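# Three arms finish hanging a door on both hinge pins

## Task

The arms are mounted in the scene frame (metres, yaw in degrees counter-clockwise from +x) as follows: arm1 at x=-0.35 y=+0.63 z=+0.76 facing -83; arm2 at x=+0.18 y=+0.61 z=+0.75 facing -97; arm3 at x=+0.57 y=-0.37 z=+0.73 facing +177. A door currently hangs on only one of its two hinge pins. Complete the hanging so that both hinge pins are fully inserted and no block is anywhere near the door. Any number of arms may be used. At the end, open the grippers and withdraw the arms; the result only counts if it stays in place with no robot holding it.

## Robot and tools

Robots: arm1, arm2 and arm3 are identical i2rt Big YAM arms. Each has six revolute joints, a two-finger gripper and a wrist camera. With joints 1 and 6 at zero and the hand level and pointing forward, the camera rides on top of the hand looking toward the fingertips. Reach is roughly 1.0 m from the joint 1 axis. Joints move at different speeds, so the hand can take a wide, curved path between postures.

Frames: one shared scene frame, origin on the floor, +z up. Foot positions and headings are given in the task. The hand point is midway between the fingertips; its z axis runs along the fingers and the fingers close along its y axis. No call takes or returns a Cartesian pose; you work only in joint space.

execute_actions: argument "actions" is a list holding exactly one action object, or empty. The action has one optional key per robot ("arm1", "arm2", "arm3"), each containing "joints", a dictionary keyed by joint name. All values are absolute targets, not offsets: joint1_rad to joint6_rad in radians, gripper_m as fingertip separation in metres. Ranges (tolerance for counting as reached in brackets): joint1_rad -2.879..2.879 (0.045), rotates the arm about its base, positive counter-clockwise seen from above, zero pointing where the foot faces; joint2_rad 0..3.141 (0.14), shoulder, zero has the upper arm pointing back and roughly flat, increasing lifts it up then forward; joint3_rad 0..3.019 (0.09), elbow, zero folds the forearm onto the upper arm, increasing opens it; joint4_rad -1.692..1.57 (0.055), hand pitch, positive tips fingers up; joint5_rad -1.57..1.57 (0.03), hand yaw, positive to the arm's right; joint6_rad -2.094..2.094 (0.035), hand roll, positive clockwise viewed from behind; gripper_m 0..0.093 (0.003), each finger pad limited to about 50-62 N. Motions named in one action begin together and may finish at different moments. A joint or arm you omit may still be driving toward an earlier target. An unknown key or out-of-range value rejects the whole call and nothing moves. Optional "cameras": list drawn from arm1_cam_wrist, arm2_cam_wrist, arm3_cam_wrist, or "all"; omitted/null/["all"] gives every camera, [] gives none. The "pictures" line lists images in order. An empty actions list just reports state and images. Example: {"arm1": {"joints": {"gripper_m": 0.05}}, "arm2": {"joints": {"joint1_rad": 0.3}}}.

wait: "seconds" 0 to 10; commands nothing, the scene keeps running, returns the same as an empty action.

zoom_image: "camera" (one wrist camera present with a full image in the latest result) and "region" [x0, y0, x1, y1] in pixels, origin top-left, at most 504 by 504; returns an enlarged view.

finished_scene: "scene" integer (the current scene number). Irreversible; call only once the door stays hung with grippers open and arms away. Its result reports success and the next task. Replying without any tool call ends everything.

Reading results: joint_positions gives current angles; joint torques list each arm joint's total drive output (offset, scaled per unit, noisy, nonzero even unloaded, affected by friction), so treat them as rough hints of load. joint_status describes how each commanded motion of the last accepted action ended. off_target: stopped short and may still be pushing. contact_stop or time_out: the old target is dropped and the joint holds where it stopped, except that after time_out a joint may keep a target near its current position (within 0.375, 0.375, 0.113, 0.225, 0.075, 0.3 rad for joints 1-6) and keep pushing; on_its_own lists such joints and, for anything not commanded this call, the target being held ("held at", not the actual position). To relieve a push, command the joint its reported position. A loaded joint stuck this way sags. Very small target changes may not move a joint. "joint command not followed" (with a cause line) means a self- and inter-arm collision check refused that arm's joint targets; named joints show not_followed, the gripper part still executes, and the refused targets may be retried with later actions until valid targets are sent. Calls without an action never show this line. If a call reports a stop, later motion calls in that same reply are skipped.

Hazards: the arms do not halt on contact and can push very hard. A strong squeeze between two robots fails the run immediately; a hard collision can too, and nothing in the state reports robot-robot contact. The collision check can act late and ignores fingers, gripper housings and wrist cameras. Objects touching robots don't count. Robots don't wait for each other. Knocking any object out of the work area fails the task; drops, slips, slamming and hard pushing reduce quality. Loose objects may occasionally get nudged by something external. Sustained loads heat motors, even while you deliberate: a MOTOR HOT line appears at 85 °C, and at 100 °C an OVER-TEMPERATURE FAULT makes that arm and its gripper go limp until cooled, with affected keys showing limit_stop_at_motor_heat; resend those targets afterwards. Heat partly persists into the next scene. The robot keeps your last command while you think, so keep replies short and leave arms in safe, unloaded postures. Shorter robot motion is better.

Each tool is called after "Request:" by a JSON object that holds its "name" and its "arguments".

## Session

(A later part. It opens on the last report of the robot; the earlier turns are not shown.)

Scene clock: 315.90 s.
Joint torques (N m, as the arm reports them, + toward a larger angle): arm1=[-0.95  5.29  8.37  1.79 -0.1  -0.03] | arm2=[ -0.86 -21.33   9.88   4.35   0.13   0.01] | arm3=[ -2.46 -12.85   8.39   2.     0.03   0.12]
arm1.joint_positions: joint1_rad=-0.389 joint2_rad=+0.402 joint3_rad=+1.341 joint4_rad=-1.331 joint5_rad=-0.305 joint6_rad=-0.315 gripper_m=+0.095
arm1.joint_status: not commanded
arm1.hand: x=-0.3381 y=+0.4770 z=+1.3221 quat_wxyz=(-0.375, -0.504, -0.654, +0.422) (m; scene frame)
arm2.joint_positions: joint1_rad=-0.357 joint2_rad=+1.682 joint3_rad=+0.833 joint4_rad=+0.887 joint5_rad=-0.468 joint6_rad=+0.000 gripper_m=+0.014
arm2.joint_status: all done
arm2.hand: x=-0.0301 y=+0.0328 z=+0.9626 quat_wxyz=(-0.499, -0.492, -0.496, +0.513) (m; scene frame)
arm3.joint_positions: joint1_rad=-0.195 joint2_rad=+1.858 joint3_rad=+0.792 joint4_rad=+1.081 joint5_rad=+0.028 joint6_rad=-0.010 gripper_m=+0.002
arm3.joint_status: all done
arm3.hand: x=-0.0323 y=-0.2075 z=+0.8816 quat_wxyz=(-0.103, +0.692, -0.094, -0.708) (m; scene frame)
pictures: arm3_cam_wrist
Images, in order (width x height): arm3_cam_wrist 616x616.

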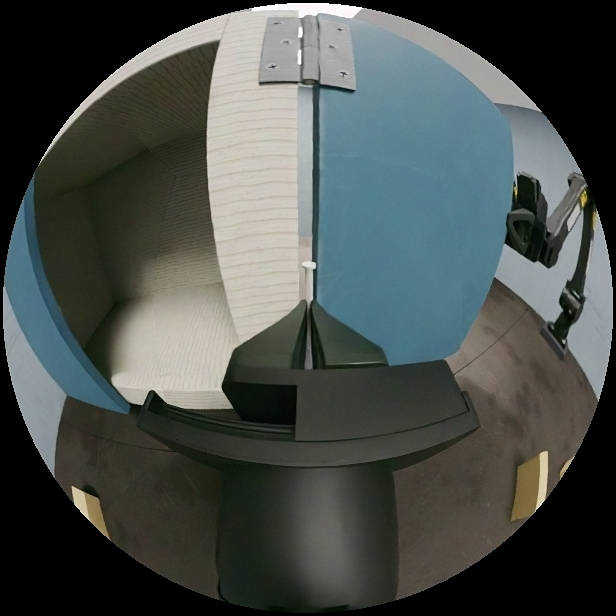

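Door moved ~2 mm. Push again.

Request:
{"name": "execute_actions", "arguments": {"actions": [{"arm3":{"joints":{"joint2_rad":1.89,"joint3_rad":0.80,"joint4_rad":1.08,"joint5_rad":0.03}},"arm2":{"joints":{"joint2_rad":1.628}}}], "cameras": ["arm3_cam_wrist"]}}

Scene clock: 322.57 s.
Joint torques (N m, as the arm reports them, + toward a larger angle): arm1=[-1.01  5.49  8.4   1.83 -0.09 -0.04] | arm2=[ -1.01 -22.26   9.85   4.28   0.13   0.  ] | arm3=[ -2.52 -10.76   7.17   1.96   0.21   0.11]
arm1.joint_positions: joint1_rad=-0.389 joint2_rad=+0.402 joint3_rad=+1.341 joint4_rad=-1.331 joint5_rad=-0.305 joint6_rad=-0.315 gripper_m=+0.095
arm1.joint_status: not commanded
arm1.hand: x=-0.3381 y=+0.4770 z=+1.3221 quat_wxyz=(-0.375, -0.504, -0.654, +0.422) (m; scene frame)
arm2.joint_positions: joint1_rad=-0.357 joint2_rad=+1.682 joint3_rad=+0.833 joint4_rad=+0.887 joint5_rad=-0.468 joint6_rad=+0.001 gripper_m=+0.014
arm2.joint_status: all done
arm2.hand: x=-0.0300 y=+0.0328 z=+0.9628 quat_wxyz=(-0.499, -0.492, -0.496, +0.513) (m; scene frame)
arm3.joint_positions: joint1_rad=-0.195 joint2_rad=+1.859 joint3_rad=+0.792 joint4_rad=+1.081 joint5_rad=+0.028 joint6_rad=-0.010 gripper_m=+0.002
arm3.joint_status: all done
arm3.hand: x=-0.0323 y=-0.2074 z=+0.8809 quat_wxyz=(-0.103, +0.692, -0.095, -0.708) (m; scene frame)
pictures: arm3_cam_wrist
Images, in order (width x height): arm3_cam_wrist 616x616.

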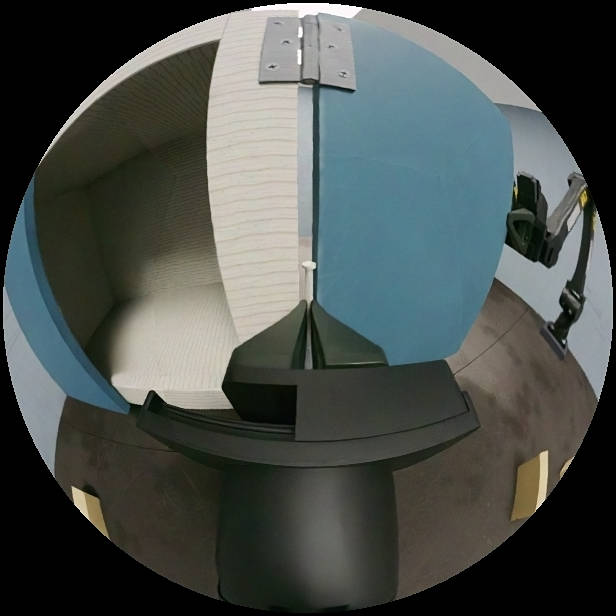

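Request:
{"name": "execute_actions", "arguments": {"actions": [{"arm3":{"joints":{"joint2_rad":1.86,"joint3_rad":0.81,"gripper_m":0.018}},"arm2":{"joints":{"joint2_rad":1.65}}}], "cameras": ["arm3_cam_wrist"]}}

Request:
{"name": "zoom_image", "arguments": {"camera": "arm3_cam_wrist", "region": [250, 250, 370, 380]}}

Scene clock: 338.20 s.
Joint torques (N m, as the arm reports them, + toward a larger angle): arm1=[-0.96  5.34  8.37  1.8  -0.09 -0.03] | arm2=[ -0.9  -19.89   9.98   4.35   0.12  -0.01] | arm3=[ -1.83 -12.85   8.     1.99  -0.06   0.12]
arm1.joint_positions: joint1_rad=-0.389 joint2_rad=+0.402 joint3_rad=+1.341 joint4_rad=-1.331 joint5_rad=-0.305 joint6_rad=-0.315 gripper_m=+0.095
arm1.joint_status: not commanded
arm1.hand: x=-0.3381 y=+0.4770 z=+1.3221 quat_wxyz=(-0.375, -0.504, -0.654, +0.422) (m; scene frame)
arm2.joint_positions: joint1_rad=-0.357 joint2_rad=+1.682 joint3_rad=+0.833 joint4_rad=+0.887 joint5_rad=-0.468 joint6_rad=+0.001 gripper_m=+0.014
arm2.joint_status: all done
arm2.hand: x=-0.0301 y=+0.0328 z=+0.9628 quat_wxyz=(-0.499, -0.492, -0.496, +0.513) (m; scene frame)
arm3.joint_positions: joint1_rad=-0.203 joint2_rad=+1.859 joint3_rad=+0.792 joint4_rad=+1.081 joint5_rad=+0.034 joint6_rad=-0.010 gripper_m=+0.018
arm3.joint_status: all done
arm3.hand: x=-0.0307 y=-0.2014 z=+0.8809 quat_wxyz=(-0.108, +0.692, -0.100, -0.707) (m; scene frame)
pictures: arm3_cam_wrist
Images, in order (width x height): arm3_cam_wrist 616x616.

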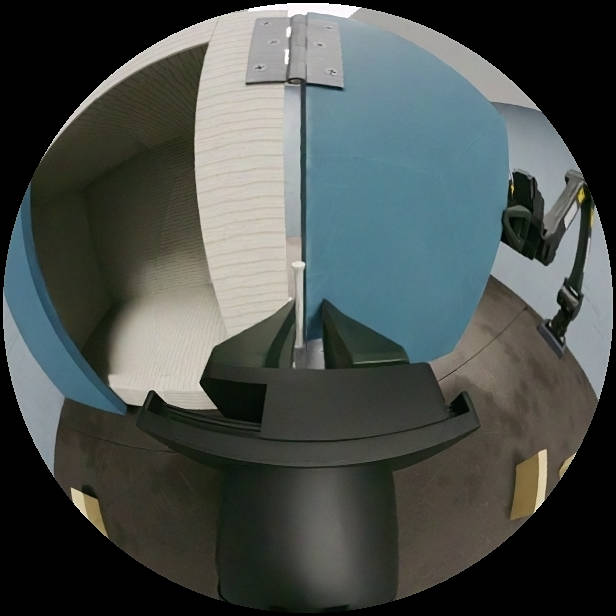

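Region (250, 250, 370, 380) of arm3_cam_wrist's 616x616 image, scaled by 3.877, with more detail than that image has; it fills the left 465 columns of this view, and the rest is white.

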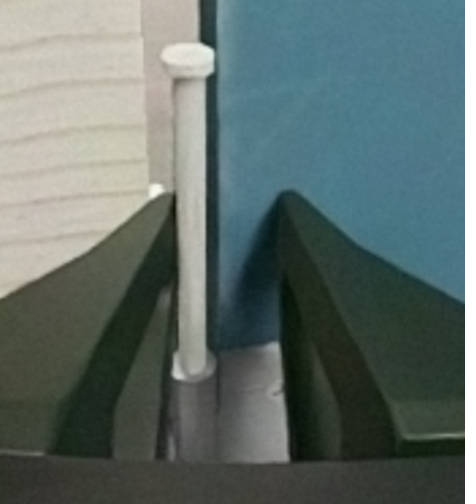

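Request:
{"name": "execute_actions", "arguments": {"actions": [{"arm3":{"joints":{"joint1_rad":-0.188,"joint5_rad":0.025}}}], "cameras": []}}

Request:
{"name": "execute_actions", "arguments": {"actions": [{"arm3":{"joints":{"joint2_rad":1.795,"joint3_rad":0.70,"joint4_rad":1.11}}}], "cameras": []}}

Request:
{"name": "execute_actions", "arguments": {"actions": [{"arm3":{"joints":{"joint2_rad":1.73,"joint3_rad":0.58,"joint4_rad":1.12,"gripper_m":0.09}}}], "cameras": ["arm3_cam_wrist"]}}

Request:
{"name": "zoom_image", "arguments": {"camera": "arm3_cam_wrist", "region": [250, 220, 370, 360]}}

Scene clock: 348.53 s.
Joint torques (N m, as the arm reports them, + toward a larger angle): arm1=[-1.    5.28  8.37  1.82 -0.09 -0.03] | arm2=[ -0.95 -19.77   9.93   4.27   0.11  -0.02] | arm3=[ -0.26 -12.98   7.98   2.    -0.28   0.12]
arm1.joint_positions: joint1_rad=-0.389 joint2_rad=+0.402 joint3_rad=+1.341 joint4_rad=-1.331 joint5_rad=-0.305 joint6_rad=-0.315 gripper_m=+0.095
arm1.joint_status: not commanded
arm1.hand: x=-0.3381 y=+0.4770 z=+1.3221 quat_wxyz=(-0.375, -0.504, -0.654, +0.422) (m; scene frame)
arm2.joint_positions: joint1_rad=-0.357 joint2_rad=+1.682 joint3_rad=+0.833 joint4_rad=+0.887 joint5_rad=-0.468 joint6_rad=+0.001 gripper_m=+0.014
arm2.joint_status: not commanded
arm2.hand: x=-0.0301 y=+0.0328 z=+0.9628 quat_wxyz=(-0.499, -0.492, -0.496, +0.513) (m; scene frame)
arm3.joint_positions: joint1_rad=-0.203 joint2_rad=+1.859 joint3_rad=+0.792 joint4_rad=+1.081 joint5_rad=+0.033 joint6_rad=-0.010 gripper_m=+0.018
arm3.joint_status: all done
arm3.hand: x=-0.0307 y=-0.2015 z=+0.8809 quat_wxyz=(-0.108, +0.692, -0.100, -0.707) (m; scene frame)
pictures: none
No camera images: the call's "cameras" was empty. Leave "cameras" out to get every camera's image.

Scene clock: 349.27 s.
Joint torques (N m, as the arm reports them, + toward a larger angle): arm1=[-0.82  5.25  8.38  1.83 -0.1  -0.02] | arm2=[ -0.84 -19.64   9.94   4.29   0.11  -0.02] | arm3=[ -0.52 -12.13   6.36   2.69   0.01   0.12]
arm1.joint_positions: joint1_rad=-0.389 joint2_rad=+0.402 joint3_rad=+1.341 joint4_rad=-1.331 joint5_rad=-0.305 joint6_rad=-0.315 gripper_m=+0.095
arm1.joint_status: not commanded
arm1.hand: x=-0.3381 y=+0.4770 z=+1.3221 quat_wxyz=(-0.375, -0.504, -0.654, +0.422) (m; scene frame)
arm2.joint_positions: joint1_rad=-0.357 joint2_rad=+1.682 joint3_rad=+0.833 joint4_rad=+0.887 joint5_rad=-0.468 joint6_rad=+0.001 gripper_m=+0.014
arm2.joint_status: not commanded
arm2.hand: x=-0.0301 y=+0.0328 z=+0.9628 quat_wxyz=(-0.499, -0.492, -0.496, +0.513) (m; scene frame)
arm3.joint_positions: joint1_rad=-0.200 joint2_rad=+1.796 joint3_rad=+0.698 joint4_rad=+1.093 joint5_rad=+0.027 joint6_rad=-0.010 gripper_m=+0.018
arm3.joint_status: all done
arm3.hand: x=-0.0004 y=-0.2130 z=+0.8807 quat_wxyz=(-0.104, +0.699, -0.097, -0.701) (m; scene frame)
pictures: none
No camera images: the call's "cameras" was empty. Leave "cameras" out to get every camera's image.

Scene clock: 350.07 s.
Joint torques (N m, as the arm reports them, + toward a larger angle): arm1=[-0.95  5.52  8.38  1.82 -0.1  -0.03] | arm2=[ -0.95 -19.61   9.96   4.39   0.12   0.02] | arm3=[ -0.49 -10.88   6.14   2.65   0.01   0.12]
arm1.joint_positions: joint1_rad=-0.389 joint2_rad=+0.402 joint3_rad=+1.341 joint4_rad=-1.331 joint5_rad=-0.305 joint6_rad=-0.315 gripper_m=+0.095
arm1.joint_status: not commanded
arm1.hand: x=-0.3381 y=+0.4770 z=+1.3221 quat_wxyz=(-0.375, -0.504, -0.654, +0.422) (m; scene frame)
arm2.joint_positions: joint1_rad=-0.357 joint2_rad=+1.682 joint3_rad=+0.833 joint4_rad=+0.887 joint5_rad=-0.468 joint6_rad=+0.001 gripper_m=+0.014
arm2.joint_status: not commanded
arm2.hand: x=-0.0301 y=+0.0328 z=+0.9628 quat_wxyz=(-0.499, -0.492, -0.496, +0.513) (m; scene frame)
arm3.joint_positions: joint1_rad=-0.200 joint2_rad=+1.731 joint3_rad=+0.576 joint4_rad=+1.103 joint5_rad=+0.027 joint6_rad=-0.010 gripper_m=+0.090
arm3.joint_status: all done
arm3.hand: x=+0.0415 y=-0.2240 z=+0.8682 quat_wxyz=(-0.102, +0.715, -0.099, -0.684) (m; scene frame)
pictures: arm3_cam_wrist
Images, in order (width x height): arm3_cam_wrist 616x616.

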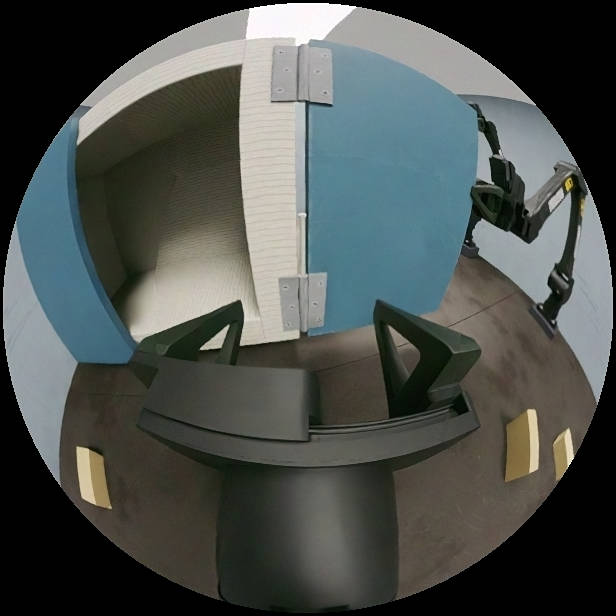

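Region (250, 220, 370, 360) of arm3_cam_wrist's 616x616 image, scaled by 3.600, with more detail than that image has; it fills the left 432 columns of this view, and the rest is white.

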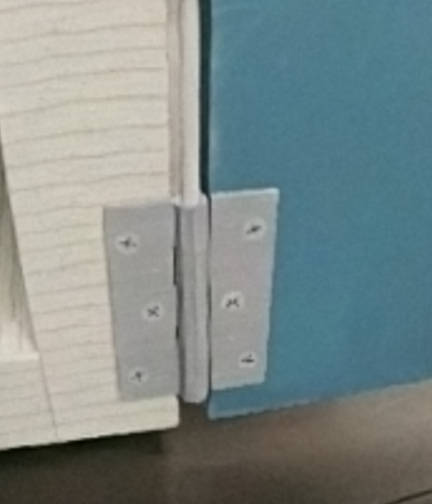

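Request:
{"name": "zoom_image", "arguments": {"camera": "arm3_cam_wrist", "region": [280, 265, 330, 340]}}

Request:
{"name": "zoom_image", "arguments": {"camera": "arm3_cam_wrist", "region": [265, 30, 345, 110]}}

Region (280, 265, 330, 340) of arm3_cam_wrist's 616x616 image, scaled by 6.720, with more detail than that image has.

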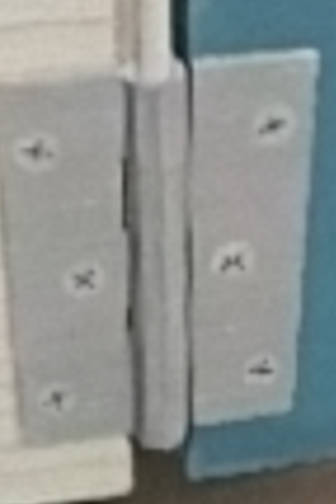

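Region (265, 30, 345, 110) of arm3_cam_wrist's 616x616 image, scaled by 6.300, with more detail than that image has.

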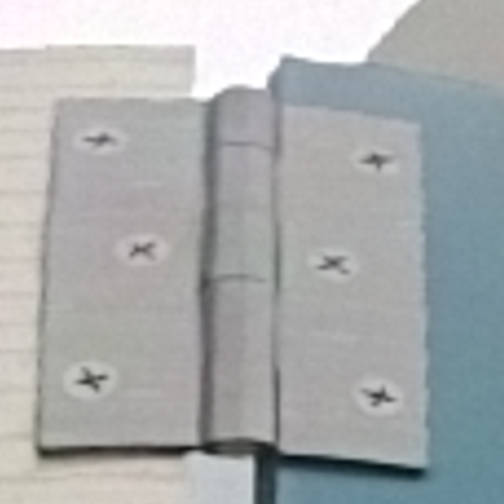

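Request:
{"name": "execute_actions", "arguments": {"actions": [{"arm2":{"joints":{"joint2_rad":1.70,"joint4_rad":0.90}}}], "cameras": ["arm3_cam_wrist"]}}

Request:
{"name": "zoom_image", "arguments": {"camera": "arm3_cam_wrist", "region": [270, 200, 340, 340]}}

Scene clock: 363.90 s.
Joint torques (N m, as the arm reports them, + toward a larger angle): arm1=[-0.93  5.47  8.38  1.8  -0.09 -0.03] | arm2=[ -0.81 -15.08   9.98   2.76   0.12   0.  ] | arm3=[ -0.47 -10.75   6.12   2.65   0.01   0.12]
arm1.joint_positions: joint1_rad=-0.389 joint2_rad=+0.402 joint3_rad=+1.341 joint4_rad=-1.331 joint5_rad=-0.305 joint6_rad=-0.315 gripper_m=+0.095
arm1.joint_status: not commanded
arm1.hand: x=-0.3381 y=+0.4770 z=+1.3221 quat_wxyz=(-0.375, -0.504, -0.654, +0.422) (m; scene frame)
arm2.joint_positions: joint1_rad=-0.357 joint2_rad=+1.685 joint3_rad=+0.833 joint4_rad=+0.887 joint5_rad=-0.468 joint6_rad=+0.001 gripper_m=+0.014
arm2.joint_status: all done
arm2.hand: x=-0.0302 y=+0.0326 z=+0.9610 quat_wxyz=(-0.499, -0.493, -0.496, +0.512) (m; scene frame)
arm3.joint_positions: joint1_rad=-0.200 joint2_rad=+1.731 joint3_rad=+0.576 joint4_rad=+1.103 joint5_rad=+0.027 joint6_rad=-0.010 gripper_m=+0.090
arm3.joint_status: not commanded
arm3.hand: x=+0.0415 y=-0.2240 z=+0.8682 quat_wxyz=(-0.102, +0.715, -0.099, -0.684) (m; scene frame)
pictures: arm3_cam_wrist
Images, in order (width x height): arm3_cam_wrist 616x616.

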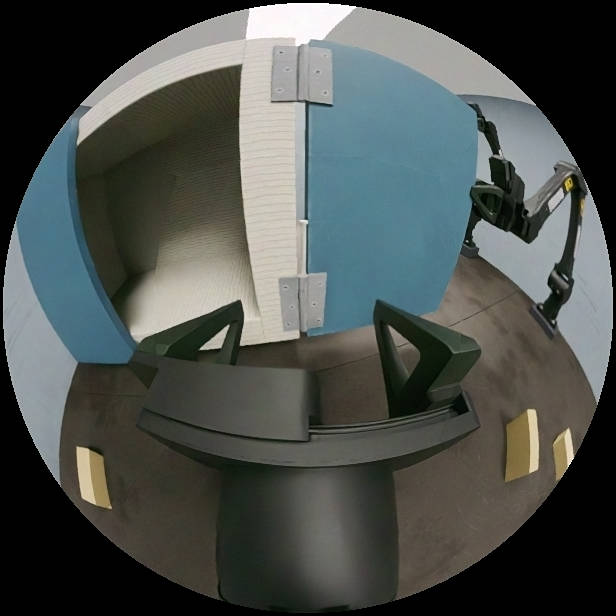

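Region (270, 200, 340, 340) of arm3_cam_wrist's 616x616 image, scaled by 3.600, with more detail than that image has.

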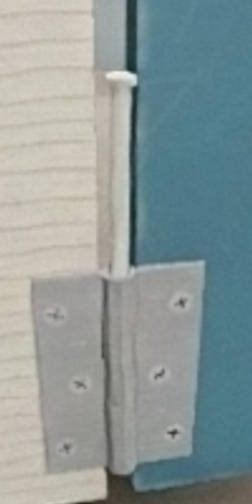

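Request:
{"name": "execute_actions", "arguments": {"actions": [{"arm2":{"joints":{"joint2_rad":1.645,"joint4_rad":0.93}}}], "cameras": ["arm3_cam_wrist"]}}

Request:
{"name": "zoom_image", "arguments": {"camera": "arm3_cam_wrist", "region": [270, 200, 340, 340]}}

Scene clock: 371.10 s.
Joint torques (N m, as the arm reports them, + toward a larger angle): arm1=[-0.96  5.39  8.39  1.84 -0.09 -0.02] | arm2=[ -1.03 -20.8    9.91   3.95   0.11  -0.01] | arm3=[ -0.53 -10.71   6.13   2.66   0.01   0.12]
arm1.joint_positions: joint1_rad=-0.389 joint2_rad=+0.402 joint3_rad=+1.341 joint4_rad=-1.331 joint5_rad=-0.305 joint6_rad=-0.315 gripper_m=+0.095
arm1.joint_status: not commanded
arm1.hand: x=-0.3381 y=+0.4770 z=+1.3221 quat_wxyz=(-0.375, -0.504, -0.654, +0.422) (m; scene frame)
arm2.joint_positions: joint1_rad=-0.357 joint2_rad=+1.684 joint3_rad=+0.833 joint4_rad=+0.888 joint5_rad=-0.468 joint6_rad=+0.001 gripper_m=+0.014
arm2.joint_status: all done
arm2.hand: x=-0.0302 y=+0.0327 z=+0.9618 quat_wxyz=(-0.499, -0.492, -0.496, +0.512) (m; scene frame)
arm3.joint_positions: joint1_rad=-0.200 joint2_rad=+1.731 joint3_rad=+0.576 joint4_rad=+1.103 joint5_rad=+0.027 joint6_rad=-0.010 gripper_m=+0.090
arm3.joint_status: not commanded
arm3.hand: x=+0.0415 y=-0.2240 z=+0.8682 quat_wxyz=(-0.102, +0.715, -0.099, -0.684) (m; scene frame)
pictures: arm3_cam_wrist
Images, in order (width x height): arm3_cam_wrist 616x616.

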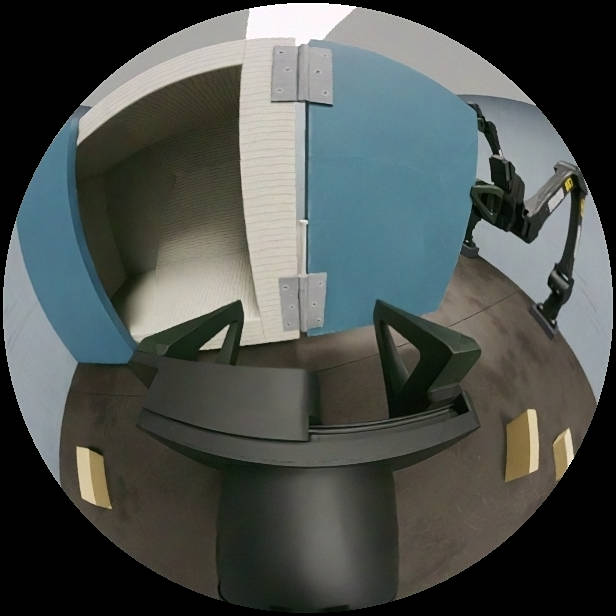

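Region (270, 200, 340, 340) of arm3_cam_wrist's 616x616 image, scaled by 3.600, with more detail than that image has.

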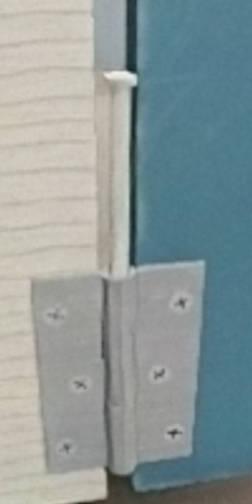

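Request:
{"name": "execute_actions", "arguments": {"actions": [{"arm3":{"joints":{"joint2_rad":1.605,"joint3_rad":0.73,"joint4_rad":0.90,"joint5_rad":0.015,"gripper_m":0.0}},"arm2":{"joints":{"joint2_rad":1.665}}}], "cameras": []}}

Request:
{"name": "execute_actions", "arguments": {"actions": [{"arm3":{"joints":{"joint2_rad":1.72,"joint3_rad":0.835,"joint4_rad":0.90}}}], "cameras": ["arm3_cam_wrist"]}}

Request:
{"name": "zoom_image", "arguments": {"camera": "arm3_cam_wrist", "region": [270, 280, 350, 380]}}

Scene clock: 392.30 s.
Joint torques (N m, as the arm reports them, + toward a larger angle): arm1=[-1.    5.37  8.38  1.81 -0.1  -0.03] | arm2=[ -0.97 -18.34   9.97   3.98   0.09   0.  ] | arm3=[ -0.53 -10.01   8.96   1.61   0.01   0.12]
arm1.joint_positions: joint1_rad=-0.389 joint2_rad=+0.402 joint3_rad=+1.341 joint4_rad=-1.331 joint5_rad=-0.305 joint6_rad=-0.315 gripper_m=+0.095
arm1.joint_status: not commanded
arm1.hand: x=-0.3381 y=+0.4770 z=+1.3221 quat_wxyz=(-0.375, -0.504, -0.654, +0.422) (m; scene frame)
arm2.joint_positions: joint1_rad=-0.357 joint2_rad=+1.684 joint3_rad=+0.833 joint4_rad=+0.888 joint5_rad=-0.468 joint6_rad=+0.001 gripper_m=+0.014
arm2.joint_status: all done
arm2.hand: x=-0.0302 y=+0.0327 z=+0.9618 quat_wxyz=(-0.499, -0.492, -0.496, +0.512) (m; scene frame)
arm3.joint_positions: joint1_rad=-0.200 joint2_rad=+1.593 joint3_rad=+0.717 joint4_rad=+0.911 joint5_rad=+0.017 joint6_rad=-0.010 gripper_m=+0.001
arm3.joint_status: all done
arm3.hand: x=+0.0037 y=-0.2159 z=+0.9604 quat_wxyz=(-0.102, +0.685, -0.091, -0.716) (m; scene frame)
pictures: none
No camera images: the call's "cameras" was empty. Leave "cameras" out to get every camera's image.

Scene clock: 393.23 s.
Joint torques (N m, as the arm reports them, + toward a larger angle): arm1=[-0.97  5.29  8.38  1.8  -0.09 -0.03] | arm2=[ -1.01 -18.24   9.94   3.94   0.08  -0.02] | arm3=[ -0.58 -12.24  10.31   1.74   0.     0.12]
arm1.joint_positions: joint1_rad=-0.389 joint2_rad=+0.402 joint3_rad=+1.341 joint4_rad=-1.331 joint5_rad=-0.305 joint6_rad=-0.315 gripper_m=+0.095
arm1.joint_status: not commanded
arm1.hand: x=-0.3381 y=+0.4770 z=+1.3221 quat_wxyz=(-0.375, -0.504, -0.654, +0.422) (m; scene frame)
arm2.joint_positions: joint1_rad=-0.357 joint2_rad=+1.684 joint3_rad=+0.833 joint4_rad=+0.888 joint5_rad=-0.468 joint6_rad=+0.001 gripper_m=+0.014
arm2.joint_status: not commanded
arm2.hand: x=-0.0302 y=+0.0327 z=+0.9618 quat_wxyz=(-0.499, -0.492, -0.496, +0.512) (m; scene frame)
arm3.joint_positions: joint1_rad=-0.200 joint2_rad=+1.718 joint3_rad=+0.802 joint4_rad=+0.907 joint5_rad=+0.017 joint6_rad=-0.010 gripper_m=+0.001
arm3.joint_status: all done
arm3.hand: x=-0.0301 y=-0.2070 z=+0.9279 quat_wxyz=(-0.100, +0.700, -0.093, -0.701) (m; scene frame)
pictures: arm3_cam_wrist
Images, in order (width x height): arm3_cam_wrist 616x616.

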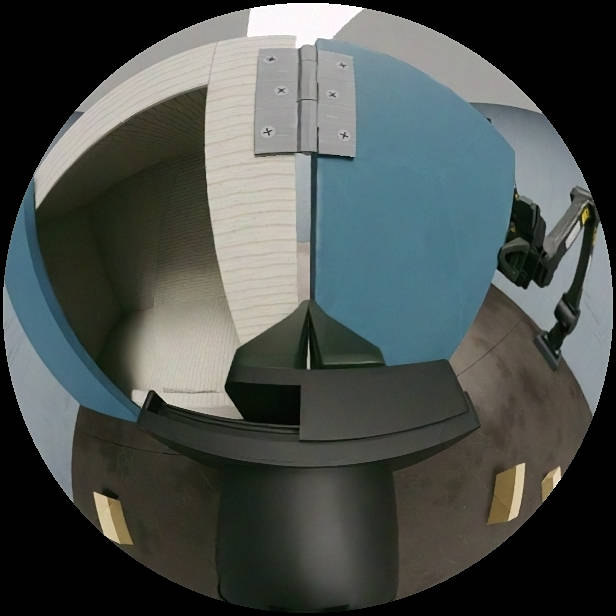

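Region (270, 280, 350, 380) of arm3_cam_wrist's 616x616 image, scaled by 5.040, with more detail than that image has; it fills the left 403 columns of this view, and the rest is white.

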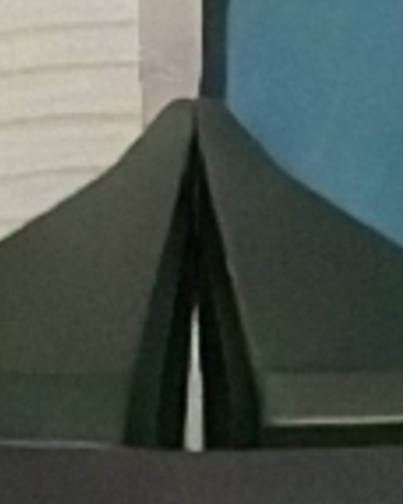

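Centred. Descend.

Request:
{"name": "execute_actions", "arguments": {"actions": [{"arm3":{"joints":{"joint2_rad":1.79,"joint4_rad":0.975}}}], "cameras": []}}

Request:
{"name": "execute_actions", "arguments": {"actions": [{"arm3":{"joints":{"joint2_rad":1.835,"joint3_rad":0.81,"joint4_rad":1.02}}}], "cameras": ["arm3_cam_wrist"]}}

Request:
{"name": "zoom_image", "arguments": {"camera": "arm3_cam_wrist", "region": [270, 280, 350, 380]}}

Scene clock: 400.23 s.
Joint torques (N m, as the arm reports them, + toward a larger angle): arm1=[-1.    5.35  8.38  1.8  -0.1  -0.03] | arm2=[ -0.8  -18.66   9.91   3.99   0.09   0.01] | arm3=[ -0.58 -11.1    9.82   2.33   0.09   0.11]
arm1.joint_positions: joint1_rad=-0.389 joint2_rad=+0.402 joint3_rad=+1.341 joint4_rad=-1.331 joint5_rad=-0.305 joint6_rad=-0.315 gripper_m=+0.095
arm1.joint_status: not commanded
arm1.hand: x=-0.3381 y=+0.4770 z=+1.3221 quat_wxyz=(-0.375, -0.504, -0.654, +0.422) (m; scene frame)
arm2.joint_positions: joint1_rad=-0.357 joint2_rad=+1.684 joint3_rad=+0.833 joint4_rad=+0.888 joint5_rad=-0.468 joint6_rad=+0.001 gripper_m=+0.014
arm2.joint_status: not commanded
arm2.hand: x=-0.0302 y=+0.0327 z=+0.9618 quat_wxyz=(-0.499, -0.492, -0.496, +0.512) (m; scene frame)
arm3.joint_positions: joint1_rad=-0.199 joint2_rad=+1.769 joint3_rad=+0.804 joint4_rad=+0.966 joint5_rad=+0.015 joint6_rad=-0.010 gripper_m=+0.001
arm3.joint_status: all done
arm3.hand: x=-0.0335 y=-0.2069 z=+0.9126 quat_wxyz=(-0.100, +0.697, -0.092, -0.704) (m; scene frame)
pictures: none
No camera images: the call's "cameras" was empty. Leave "cameras" out to get every camera's image.

Scene clock: 400.87 s.
Joint torques (N m, as the arm reports them, + toward a larger angle): arm1=[-0.93  5.42  8.37  1.79 -0.09 -0.03] | arm2=[ -1.1  -18.65  10.01   3.93   0.09  -0.02] | arm3=[-0.47 -9.74  7.57  1.8   0.07  0.12]
arm1.joint_positions: joint1_rad=-0.389 joint2_rad=+0.402 joint3_rad=+1.341 joint4_rad=-1.331 joint5_rad=-0.305 joint6_rad=-0.315 gripper_m=+0.095
arm1.joint_status: not commanded
arm1.hand: x=-0.3381 y=+0.4770 z=+1.3221 quat_wxyz=(-0.375, -0.504, -0.654, +0.422) (m; scene frame)
arm2.joint_positions: joint1_rad=-0.357 joint2_rad=+1.684 joint3_rad=+0.833 joint4_rad=+0.888 joint5_rad=-0.468 joint6_rad=+0.001 gripper_m=+0.014
arm2.joint_status: not commanded
arm2.hand: x=-0.0302 y=+0.0327 z=+0.9618 quat_wxyz=(-0.499, -0.492, -0.496, +0.512) (m; scene frame)
arm3.joint_positions: joint1_rad=-0.198 joint2_rad=+1.793 joint3_rad=+0.804 joint4_rad=+1.025 joint5_rad=+0.015 joint6_rad=-0.010 gripper_m=+0.001
arm3.joint_status: all done
arm3.hand: x=-0.0344 y=-0.2069 z=+0.9122 quat_wxyz=(-0.101, +0.685, -0.091, -0.716) (m; scene frame)
pictures: arm3_cam_wrist
Images, in order (width x height): arm3_cam_wrist 616x616.

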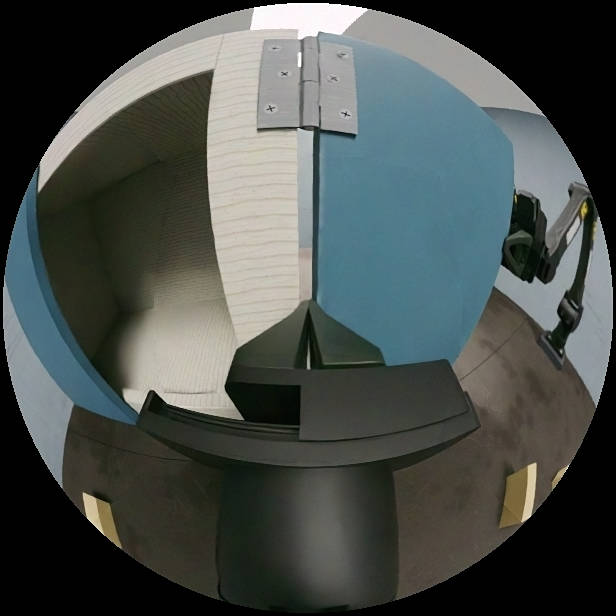

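Region (270, 280, 350, 380) of arm3_cam_wrist's 616x616 image, scaled by 5.040, with more detail than that image has; it fills the left 403 columns of this view, and the rest is white.

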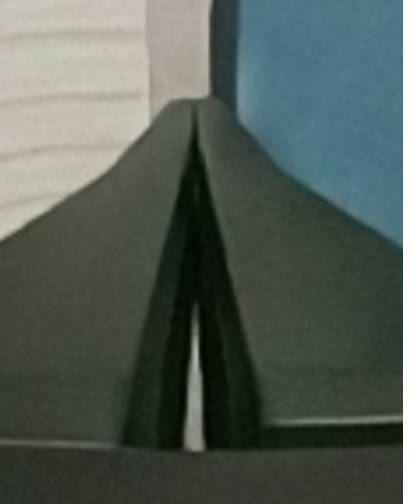

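Request:
{"name": "execute_actions", "arguments": {"actions": [{"arm3":{"joints":{"joint2_rad":1.825,"joint4_rad":0.99}},"arm2":{"joints":{"joint2_rad":1.63,"joint4_rad":0.94}}}], "cameras": []}}

Request:
{"name": "execute_actions", "arguments": {"actions": [{"arm2":{"joints":{"joint2_rad":1.70,"joint4_rad":0.90}}}], "cameras": []}}

Scene clock: 414.10 s.
Joint torques (N m, as the arm reports them, + toward a larger angle): arm1=[-0.9   5.33  8.37  1.82 -0.1  -0.03] | arm2=[ -0.77 -21.78   9.98   4.31   0.07  -0.01] | arm3=[ -0.64 -10.42   7.6    0.73   0.09   0.11]
arm1.joint_positions: joint1_rad=-0.389 joint2_rad=+0.402 joint3_rad=+1.341 joint4_rad=-1.331 joint5_rad=-0.305 joint6_rad=-0.315 gripper_m=+0.095
arm1.joint_status: not commanded
arm1.hand: x=-0.3381 y=+0.4770 z=+1.3221 quat_wxyz=(-0.375, -0.504, -0.654, +0.422) (m; scene frame)
arm2.joint_positions: joint1_rad=-0.357 joint2_rad=+1.683 joint3_rad=+0.833 joint4_rad=+0.888 joint5_rad=-0.468 joint6_rad=+0.001 gripper_m=+0.014
arm2.joint_status: all done
arm2.hand: x=-0.0301 y=+0.0328 z=+0.9624 quat_wxyz=(-0.499, -0.492, -0.496, +0.513) (m; scene frame)
arm3.joint_positions: joint1_rad=-0.198 joint2_rad=+1.793 joint3_rad=+0.804 joint4_rad=+1.023 joint5_rad=+0.015 joint6_rad=-0.010 gripper_m=+0.001
arm3.joint_status: all done
arm3.hand: x=-0.0345 y=-0.2071 z=+0.9118 quat_wxyz=(-0.101, +0.685, -0.090, -0.715) (m; scene frame)
pictures: none
No camera images: the call's "cameras" was empty. Leave "cameras" out to get every camera's image.

Scene clock: 414.70 s.
Joint torques (N m, as the arm reports them, + toward a larger angle): arm1=[-0.85  5.35  8.39  1.78 -0.1  -0.02] | arm2=[ -0.69 -14.98   9.88   2.77   0.11   0.01] | arm3=[ -0.72 -10.52   7.59   0.77   0.09   0.11]
arm1.joint_positions: joint1_rad=-0.389 joint2_rad=+0.402 joint3_rad=+1.341 joint4_rad=-1.331 joint5_rad=-0.305 joint6_rad=-0.315 gripper_m=+0.095
arm1.joint_status: not commanded
arm1.hand: x=-0.3381 y=+0.4770 z=+1.3221 quat_wxyz=(-0.375, -0.504, -0.654, +0.422) (m; scene frame)
arm2.joint_positions: joint1_rad=-0.357 joint2_rad=+1.684 joint3_rad=+0.833 joint4_rad=+0.888 joint5_rad=-0.468 joint6_rad=+0.001 gripper_m=+0.014
arm2.joint_status: all done
arm2.hand: x=-0.0302 y=+0.0326 z=+0.9613 quat_wxyz=(-0.499, -0.493, -0.496, +0.512) (m; scene frame)
arm3.joint_positions: joint1_rad=-0.198 joint2_rad=+1.793 joint3_rad=+0.804 joint4_rad=+1.023 joint5_rad=+0.015 joint6_rad=-0.010 gripper_m=+0.001
arm3.joint_status: not commanded
arm3.hand: x=-0.0345 y=-0.2071 z=+0.9118 quat_wxyz=(-0.101, +0.685, -0.090, -0.715) (m; scene frame)
pictures: none
No camera images: the call's "cameras" was empty. Leave "cameras" out to get every camera's image.

Request:
{"name": "execute_actions", "arguments": {"actions": [{"arm3":{"joints":{"joint2_rad":1.80,"joint3_rad":0.785,"joint4_rad":0.985}},"arm2":{"joints":{"joint2_rad":1.645,"joint4_rad":0.93}}}], "cameras": ["arm3_cam_wrist","arm2_cam_wrist"]}}

Scene clock: 424.57 s.
Joint torques (N m, as the arm reports them, + toward a larger angle): arm1=[-0.97  5.31  8.38  1.8  -0.11 -0.02] | arm2=[ -0.89 -20.     9.97   3.98   0.08  -0.04] | arm3=[ -0.72 -11.8    7.01   1.57   0.08   0.12]
arm1.joint_positions: joint1_rad=-0.389 joint2_rad=+0.402 joint3_rad=+1.341 joint4_rad=-1.331 joint5_rad=-0.305 joint6_rad=-0.315 gripper_m=+0.095
arm1.joint_status: not commanded
arm1.hand: x=-0.3381 y=+0.4770 z=+1.3221 quat_wxyz=(-0.375, -0.504, -0.654, +0.422) (m; scene frame)
arm2.joint_positions: joint1_rad=-0.357 joint2_rad=+1.684 joint3_rad=+0.833 joint4_rad=+0.888 joint5_rad=-0.468 joint6_rad=+0.001 gripper_m=+0.014
arm2.joint_status: all done
arm2.hand: x=-0.0302 y=+0.0327 z=+0.9618 quat_wxyz=(-0.499, -0.492, -0.496, +0.512) (m; scene frame)
arm3.joint_positions: joint1_rad=-0.198 joint2_rad=+1.788 joint3_rad=+0.785 joint4_rad=+0.996 joint5_rad=+0.015 joint6_rad=-0.010 gripper_m=+0.001
arm3.joint_status: all done
arm3.hand: x=-0.0288 y=-0.2086 z=+0.8995 quat_wxyz=(-0.099, +0.700, -0.092, -0.701) (m; scene frame)
pictures: arm2_cam_wrist, arm3_cam_wrist
Images, in order (width x height): arm2_cam_wrist 616x616, arm3_cam_wrist 616x616.

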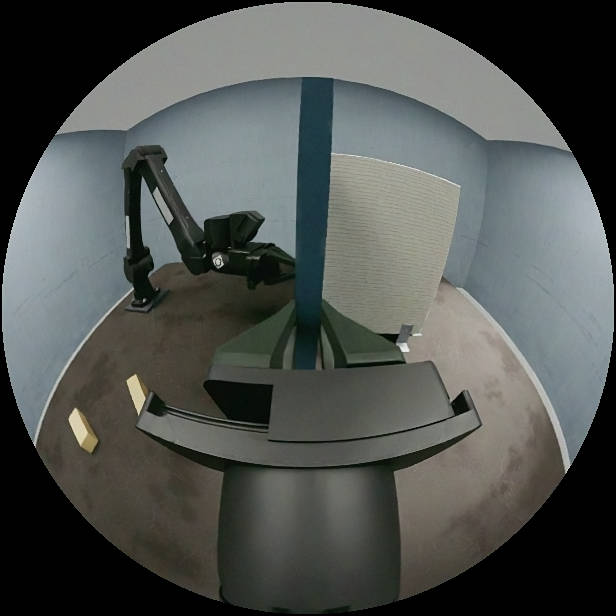

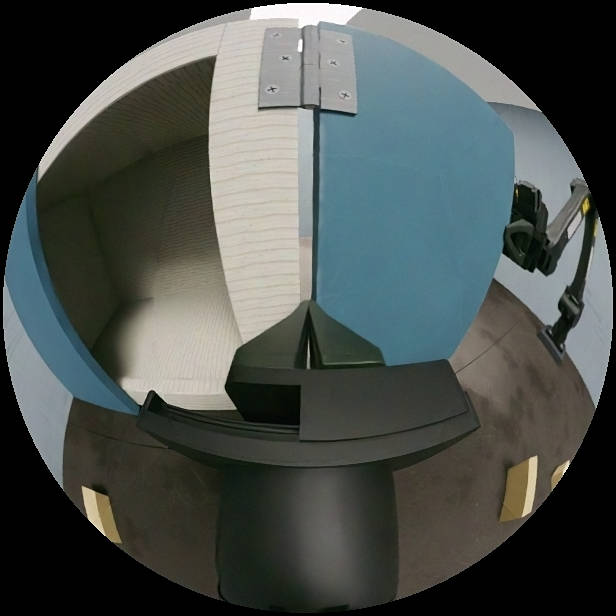

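Request:
{"name": "execute_actions", "arguments": {"actions": [{"arm3":{"joints":{"joint2_rad":1.85,"joint3_rad":0.79,"joint4_rad":1.035}}}], "cameras": []}}

Request:
{"name": "execute_actions", "arguments": {"actions": [{"arm3":{"joints":{"joint2_rad":1.895,"joint3_rad":0.785,"joint4_rad":1.08}}}], "cameras": ["arm3_cam_wrist"]}}

Request:
{"name": "zoom_image", "arguments": {"camera": "arm3_cam_wrist", "region": [270, 280, 350, 380]}}

Scene clock: 434.00 s.
Joint torques (N m, as the arm reports them, + toward a larger angle): arm1=[-0.92  5.24  8.4   1.82 -0.1  -0.02] | arm2=[ -0.91 -20.06   9.91   3.98   0.11  -0.04] | arm3=[ -0.69 -12.48   6.99   2.66   0.09   0.12]
arm1.joint_positions: joint1_rad=-0.389 joint2_rad=+0.402 joint3_rad=+1.341 joint4_rad=-1.331 joint5_rad=-0.305 joint6_rad=-0.315 gripper_m=+0.095
arm1.joint_status: not commanded
arm1.hand: x=-0.3381 y=+0.4770 z=+1.3221 quat_wxyz=(-0.375, -0.504, -0.654, +0.422) (m; scene frame)
arm2.joint_positions: joint1_rad=-0.357 joint2_rad=+1.684 joint3_rad=+0.833 joint4_rad=+0.888 joint5_rad=-0.468 joint6_rad=+0.001 gripper_m=+0.014
arm2.joint_status: not commanded
arm2.hand: x=-0.0302 y=+0.0327 z=+0.9618 quat_wxyz=(-0.499, -0.492, -0.496, +0.512) (m; scene frame)
arm3.joint_positions: joint1_rad=-0.198 joint2_rad=+1.840 joint3_rad=+0.785 joint4_rad=+1.017 joint5_rad=+0.015 joint6_rad=-0.010 gripper_m=+0.001
arm3.joint_status: all done
arm3.hand: x=-0.0300 y=-0.2083 z=+0.8738 quat_wxyz=(-0.098, +0.711, -0.093, -0.690) (m; scene frame)
pictures: none
No camera images: the call's "cameras" was empty. Leave "cameras" out to get every camera's image.

Scene clock: 434.67 s.
Joint torques (N m, as the arm reports them, + toward a larger angle): arm1=[-0.99  5.36  8.37  1.84 -0.09 -0.03] | arm2=[ -0.86 -20.33  10.02   3.94   0.11   0.  ] | arm3=[ -0.63 -12.18   6.25   2.57   0.09   0.12]
arm1.joint_positions: joint1_rad=-0.389 joint2_rad=+0.402 joint3_rad=+1.341 joint4_rad=-1.331 joint5_rad=-0.305 joint6_rad=-0.315 gripper_m=+0.095
arm1.joint_status: not commanded
arm1.hand: x=-0.3381 y=+0.4770 z=+1.3221 quat_wxyz=(-0.375, -0.504, -0.654, +0.422) (m; scene frame)
arm2.joint_positions: joint1_rad=-0.357 joint2_rad=+1.684 joint3_rad=+0.833 joint4_rad=+0.888 joint5_rad=-0.468 joint6_rad=+0.001 gripper_m=+0.014
arm2.joint_status: not commanded
arm2.hand: x=-0.0302 y=+0.0327 z=+0.9618 quat_wxyz=(-0.499, -0.492, -0.496, +0.512) (m; scene frame)
arm3.joint_positions: joint1_rad=-0.198 joint2_rad=+1.880 joint3_rad=+0.785 joint4_rad=+1.066 joint5_rad=+0.015 joint6_rad=-0.010 gripper_m=+0.001
arm3.joint_status: all done
arm3.hand: x=-0.0305 y=-0.2082 z=+0.8618 quat_wxyz=(-0.098, +0.708, -0.093, -0.694) (m; scene frame)
pictures: arm3_cam_wrist
Images, in order (width x height): arm3_cam_wrist 616x616.

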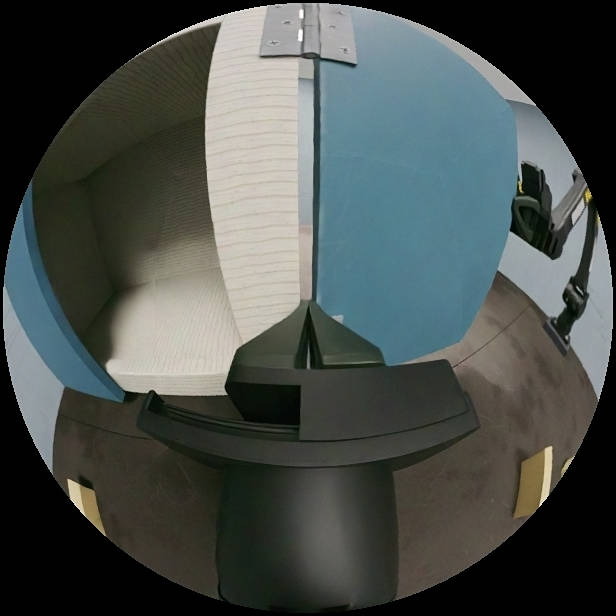

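Region (270, 280, 350, 380) of arm3_cam_wrist's 616x616 image, scaled by 5.040, with more detail than that image has; it fills the left 403 columns of this view, and the rest is white.

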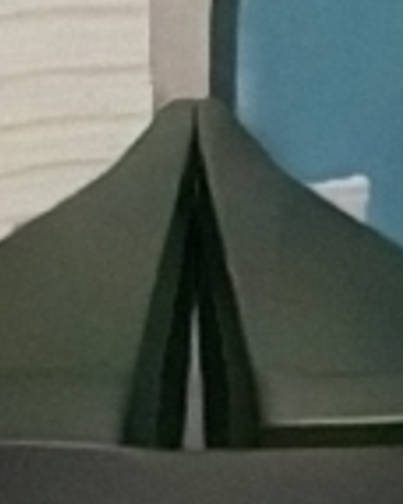

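Pin fell freely, it seems. A small final press, then retreat and release arm2.

Request:
{"name": "execute_actions", "arguments": {"actions": [{"arm3":{"joints":{"joint2_rad":1.91,"joint4_rad":1.07}},"arm2":{"joints":{"joint2_rad":1.69,"joint4_rad":0.90}}}], "cameras": []}}

Request:
{"name": "execute_actions", "arguments": {"actions": [{"arm3":{"joints":{"joint2_rad":1.66,"joint3_rad":0.62,"joint4_rad":1.04,"gripper_m":0.09}},"arm2":{"joints":{"gripper_m":0.07}}}], "cameras": ["arm3_cam_wrist"]}}

Request:
{"name": "zoom_image", "arguments": {"camera": "arm3_cam_wrist", "region": [250, 250, 370, 370]}}

Scene clock: 444.43 s.
Joint torques (N m, as the arm reports them, + toward a larger angle): arm1=[-0.89  5.33  8.39  1.8  -0.1  -0.03] | arm2=[ -0.95 -15.64   9.89   2.81   0.09  -0.01] | arm3=[ -0.69 -10.94   6.28   2.17   0.09   0.12]
arm1.joint_positions: joint1_rad=-0.389 joint2_rad=+0.402 joint3_rad=+1.341 joint4_rad=-1.331 joint5_rad=-0.305 joint6_rad=-0.315 gripper_m=+0.095
arm1.joint_status: not commanded
arm1.hand: x=-0.3381 y=+0.4770 z=+1.3221 quat_wxyz=(-0.375, -0.504, -0.654, +0.422) (m; scene frame)
arm2.joint_positions: joint1_rad=-0.357 joint2_rad=+1.684 joint3_rad=+0.833 joint4_rad=+0.888 joint5_rad=-0.468 joint6_rad=+0.001 gripper_m=+0.014
arm2.joint_status: all done
arm2.hand: x=-0.0302 y=+0.0327 z=+0.9618 quat_wxyz=(-0.499, -0.492, -0.496, +0.512) (m; scene frame)
arm3.joint_positions: joint1_rad=-0.198 joint2_rad=+1.881 joint3_rad=+0.785 joint4_rad=+1.066 joint5_rad=+0.015 joint6_rad=-0.010 gripper_m=+0.001
arm3.joint_status: all done
arm3.hand: x=-0.0305 y=-0.2082 z=+0.8611 quat_wxyz=(-0.098, +0.708, -0.093, -0.693) (m; scene frame)
pictures: none
No camera images: the call's "cameras" was empty. Leave "cameras" out to get every camera's image.

Scene clock: 445.43 s.
Joint torques (N m, as the arm reports them, + toward a larger angle): arm1=[-0.93  5.34  8.38  1.82 -0.09 -0.03] | arm2=[ -1.1  -15.69   9.73   2.79   0.08  -0.02] | arm3=[-0.57 -9.56  7.36  1.82  0.01  0.11]
arm1.joint_positions: joint1_rad=-0.389 joint2_rad=+0.402 joint3_rad=+1.341 joint4_rad=-1.331 joint5_rad=-0.305 joint6_rad=-0.315 gripper_m=+0.095
arm1.joint_status: not commanded
arm1.hand: x=-0.3381 y=+0.4770 z=+1.3221 quat_wxyz=(-0.375, -0.504, -0.654, +0.422) (m; scene frame)
arm2.joint_positions: joint1_rad=-0.357 joint2_rad=+1.684 joint3_rad=+0.835 joint4_rad=+0.888 joint5_rad=-0.468 joint6_rad=+0.001 gripper_m=+0.070
arm2.joint_status: all done
arm2.hand: x=-0.0305 y=+0.0320 z=+0.9630 quat_wxyz=(-0.499, -0.492, -0.496, +0.513) (m; scene frame)
arm3.joint_positions: joint1_rad=-0.200 joint2_rad=+1.648 joint3_rad=+0.612 joint4_rad=+1.045 joint5_rad=+0.017 joint6_rad=-0.008 gripper_m=+0.090
arm3.joint_status: all done
arm3.hand: x=+0.0315 y=-0.2232 z=+0.9135 quat_wxyz=(-0.100, +0.694, -0.093, -0.707) (m; scene frame)
pictures: arm3_cam_wrist
Images, in order (width x height): arm3_cam_wrist 616x616.

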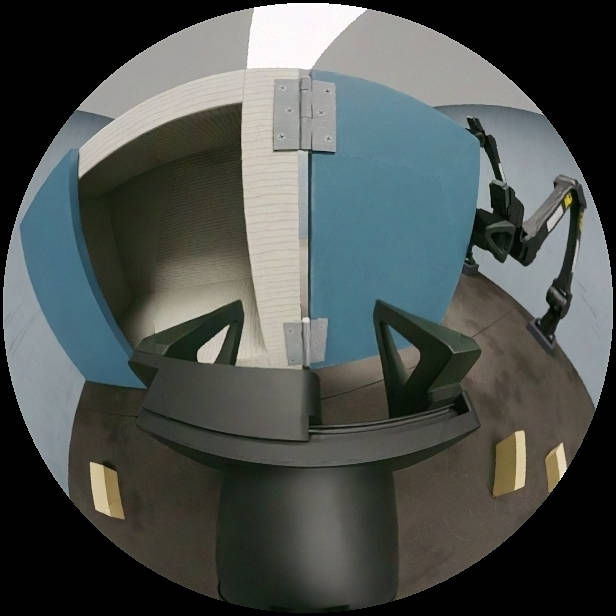

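Region (250, 250, 370, 370) of arm3_cam_wrist's 616x616 image, scaled by 4.200, with more detail than that image has.

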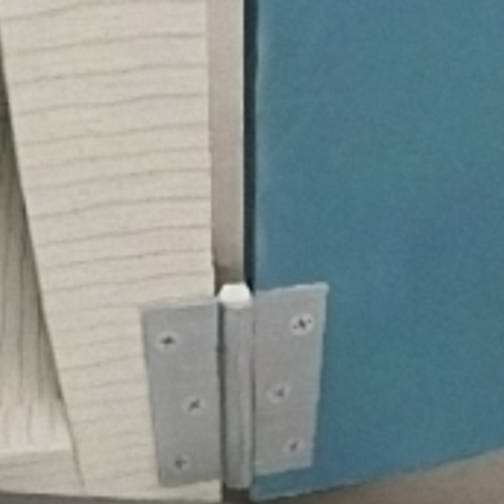

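Seated. Retract.

Request:
{"name": "execute_actions", "arguments": {"actions": [{"arm3":{"joints":{"joint2_rad":1.1,"joint4_rad":0.3}},"arm2":{"joints":{"joint1_rad":-0.43,"joint2_rad":1.49,"joint3_rad":0.57,"joint5_rad":-0.6}}}], "cameras": []}}

Request:
{"name": "execute_actions", "arguments": {"actions": [{"arm3":{"joints":{"joint2_rad":0.8,"joint3_rad":0.9,"joint4_rad":-0.4}},"arm2":{"joints":{"joint2_rad":1.0}}}]}}

Request:
{"name": "zoom_image", "arguments": {"camera": "arm3_cam_wrist", "region": [180, 120, 440, 380]}}

Scene clock: 454.10 s.
Joint torques (N m, as the arm reports them, + toward a larger angle): arm1=[-0.91  5.36  8.41  1.85 -0.1  -0.02] | arm2=[ -0.05 -10.31   6.52   2.61   0.03  -0.01] | arm3=[-0.61 -5.83 10.79  1.66  0.02  0.1 ]
arm1.joint_positions: joint1_rad=-0.389 joint2_rad=+0.402 joint3_rad=+1.341 joint4_rad=-1.331 joint5_rad=-0.305 joint6_rad=-0.315 gripper_m=+0.095
arm1.joint_status: not commanded
arm1.hand: x=-0.3381 y=+0.4770 z=+1.3221 quat_wxyz=(-0.375, -0.504, -0.654, +0.422) (m; scene frame)
arm2.joint_positions: joint1_rad=-0.437 joint2_rad=+1.476 joint3_rad=+0.572 joint4_rad=+0.888 joint5_rad=-0.598 joint6_rad=+0.001 gripper_m=+0.070
arm2.joint_status: all done
arm2.hand: x=-0.0038 y=+0.1309 z=+0.9527 quat_wxyz=(-0.506, -0.498, -0.514, +0.482) (m; scene frame)
arm3.joint_positions: joint1_rad=-0.200 joint2_rad=+1.094 joint3_rad=+0.612 joint4_rad=+0.311 joint5_rad=+0.017 joint6_rad=-0.008 gripper_m=+0.090
arm3.joint_status: all done
arm3.hand: x=+0.1004 y=-0.2413 z=+1.0156 quat_wxyz=(-0.092, +0.755, -0.100, -0.641) (m; scene frame)
pictures: none
No camera images: the call's "cameras" was empty. Leave "cameras" out to get every camera's image.

Scene clock: 455.43 s.
Joint torques (N m, as the arm reports them, + toward a larger angle): arm1=[-0.88  5.31  8.38  1.79 -0.09 -0.02] | arm2=[ 0.   -4.69  8.68  2.31  0.22  0.02] | arm3=[-0.62 -4.04 11.81  1.64  0.02  0.11]
arm1.joint_positions: joint1_rad=-0.389 joint2_rad=+0.402 joint3_rad=+1.341 joint4_rad=-1.331 joint5_rad=-0.305 joint6_rad=-0.315 gripper_m=+0.095
arm1.joint_status: not commanded
arm1.hand: x=-0.3381 y=+0.4770 z=+1.3221 quat_wxyz=(-0.375, -0.504, -0.654, +0.422) (m; scene frame)
arm2.joint_positions: joint1_rad=-0.437 joint2_rad=+0.989 joint3_rad=+0.572 joint4_rad=+0.888 joint5_rad=-0.598 joint6_rad=+0.001 gripper_m=+0.070
arm2.joint_status: all done
arm2.hand: x=+0.0458 y=+0.2079 z=+1.1704 quat_wxyz=(-0.528, -0.318, -0.465, +0.635) (m; scene frame)
arm3.joint_positions: joint1_rad=-0.200 joint2_rad=+0.804 joint3_rad=+0.892 joint4_rad=-0.390 joint5_rad=+0.017 joint6_rad=-0.008 gripper_m=+0.090
arm3.joint_status: all done
arm3.hand: x=+0.1654 y=-0.2583 z=+1.1468 quat_wxyz=(-0.086, +0.795, -0.105, -0.591) (m; scene frame)
pictures: arm1_cam_wrist, arm2_cam_wrist, arm3_cam_wrist
Images, in order (width x height): arm1_cam_wrist 616x616, arm2_cam_wrist 616x616, arm3_cam_wrist 616x616.

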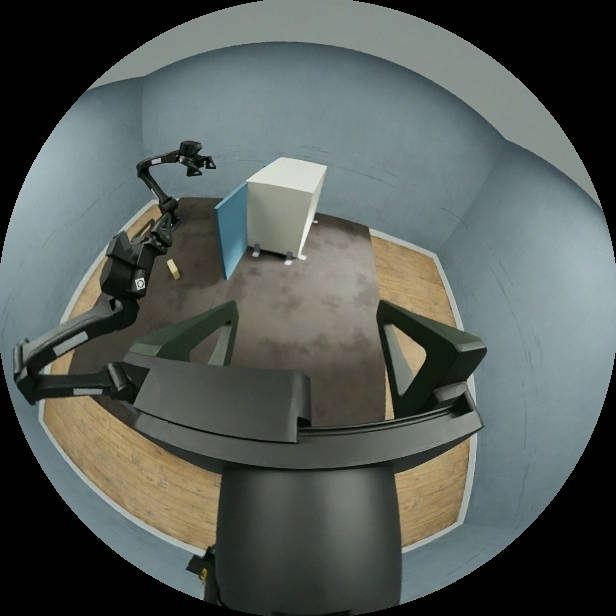

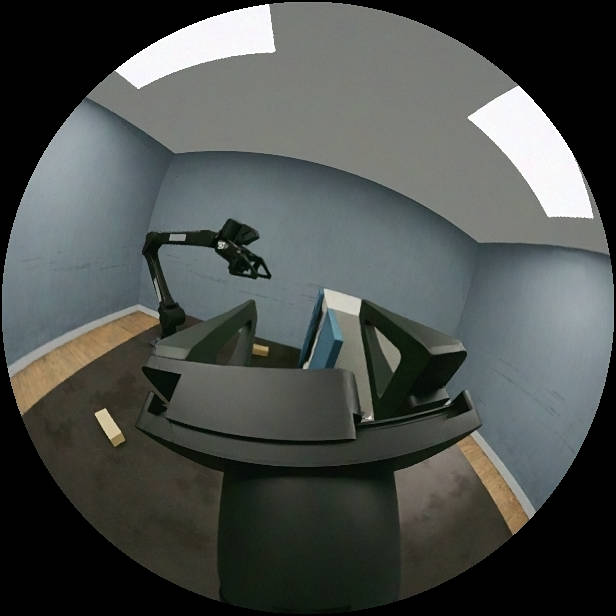

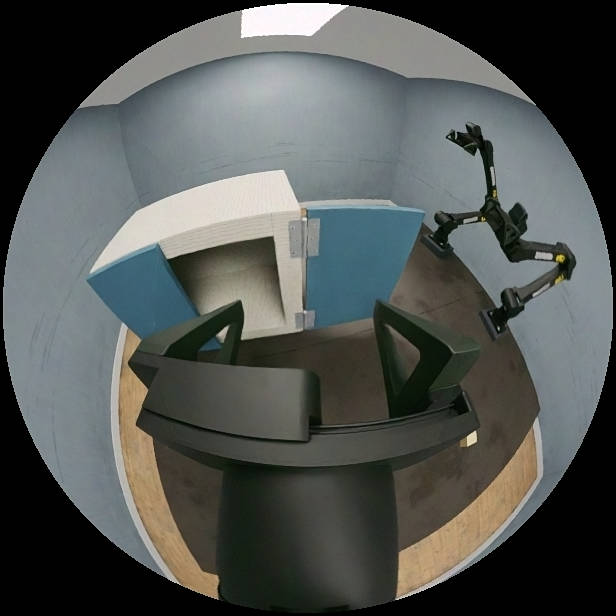

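Region (180, 120, 440, 380) of arm3_cam_wrist's 616x616 image, scaled by 1.938, with more detail than that image has.

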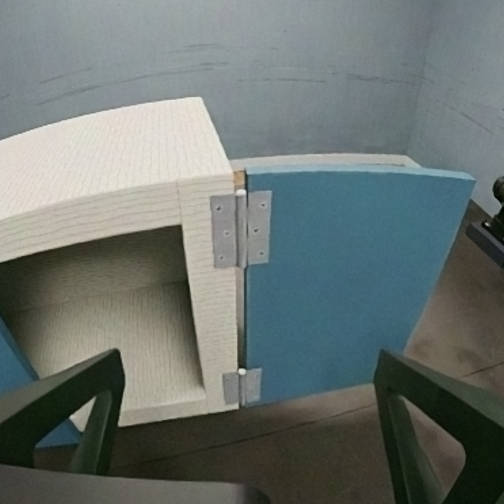

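Request:
{"name": "finished_scene", "arguments": {"scene": 2}}

The scene is finished: the task was done.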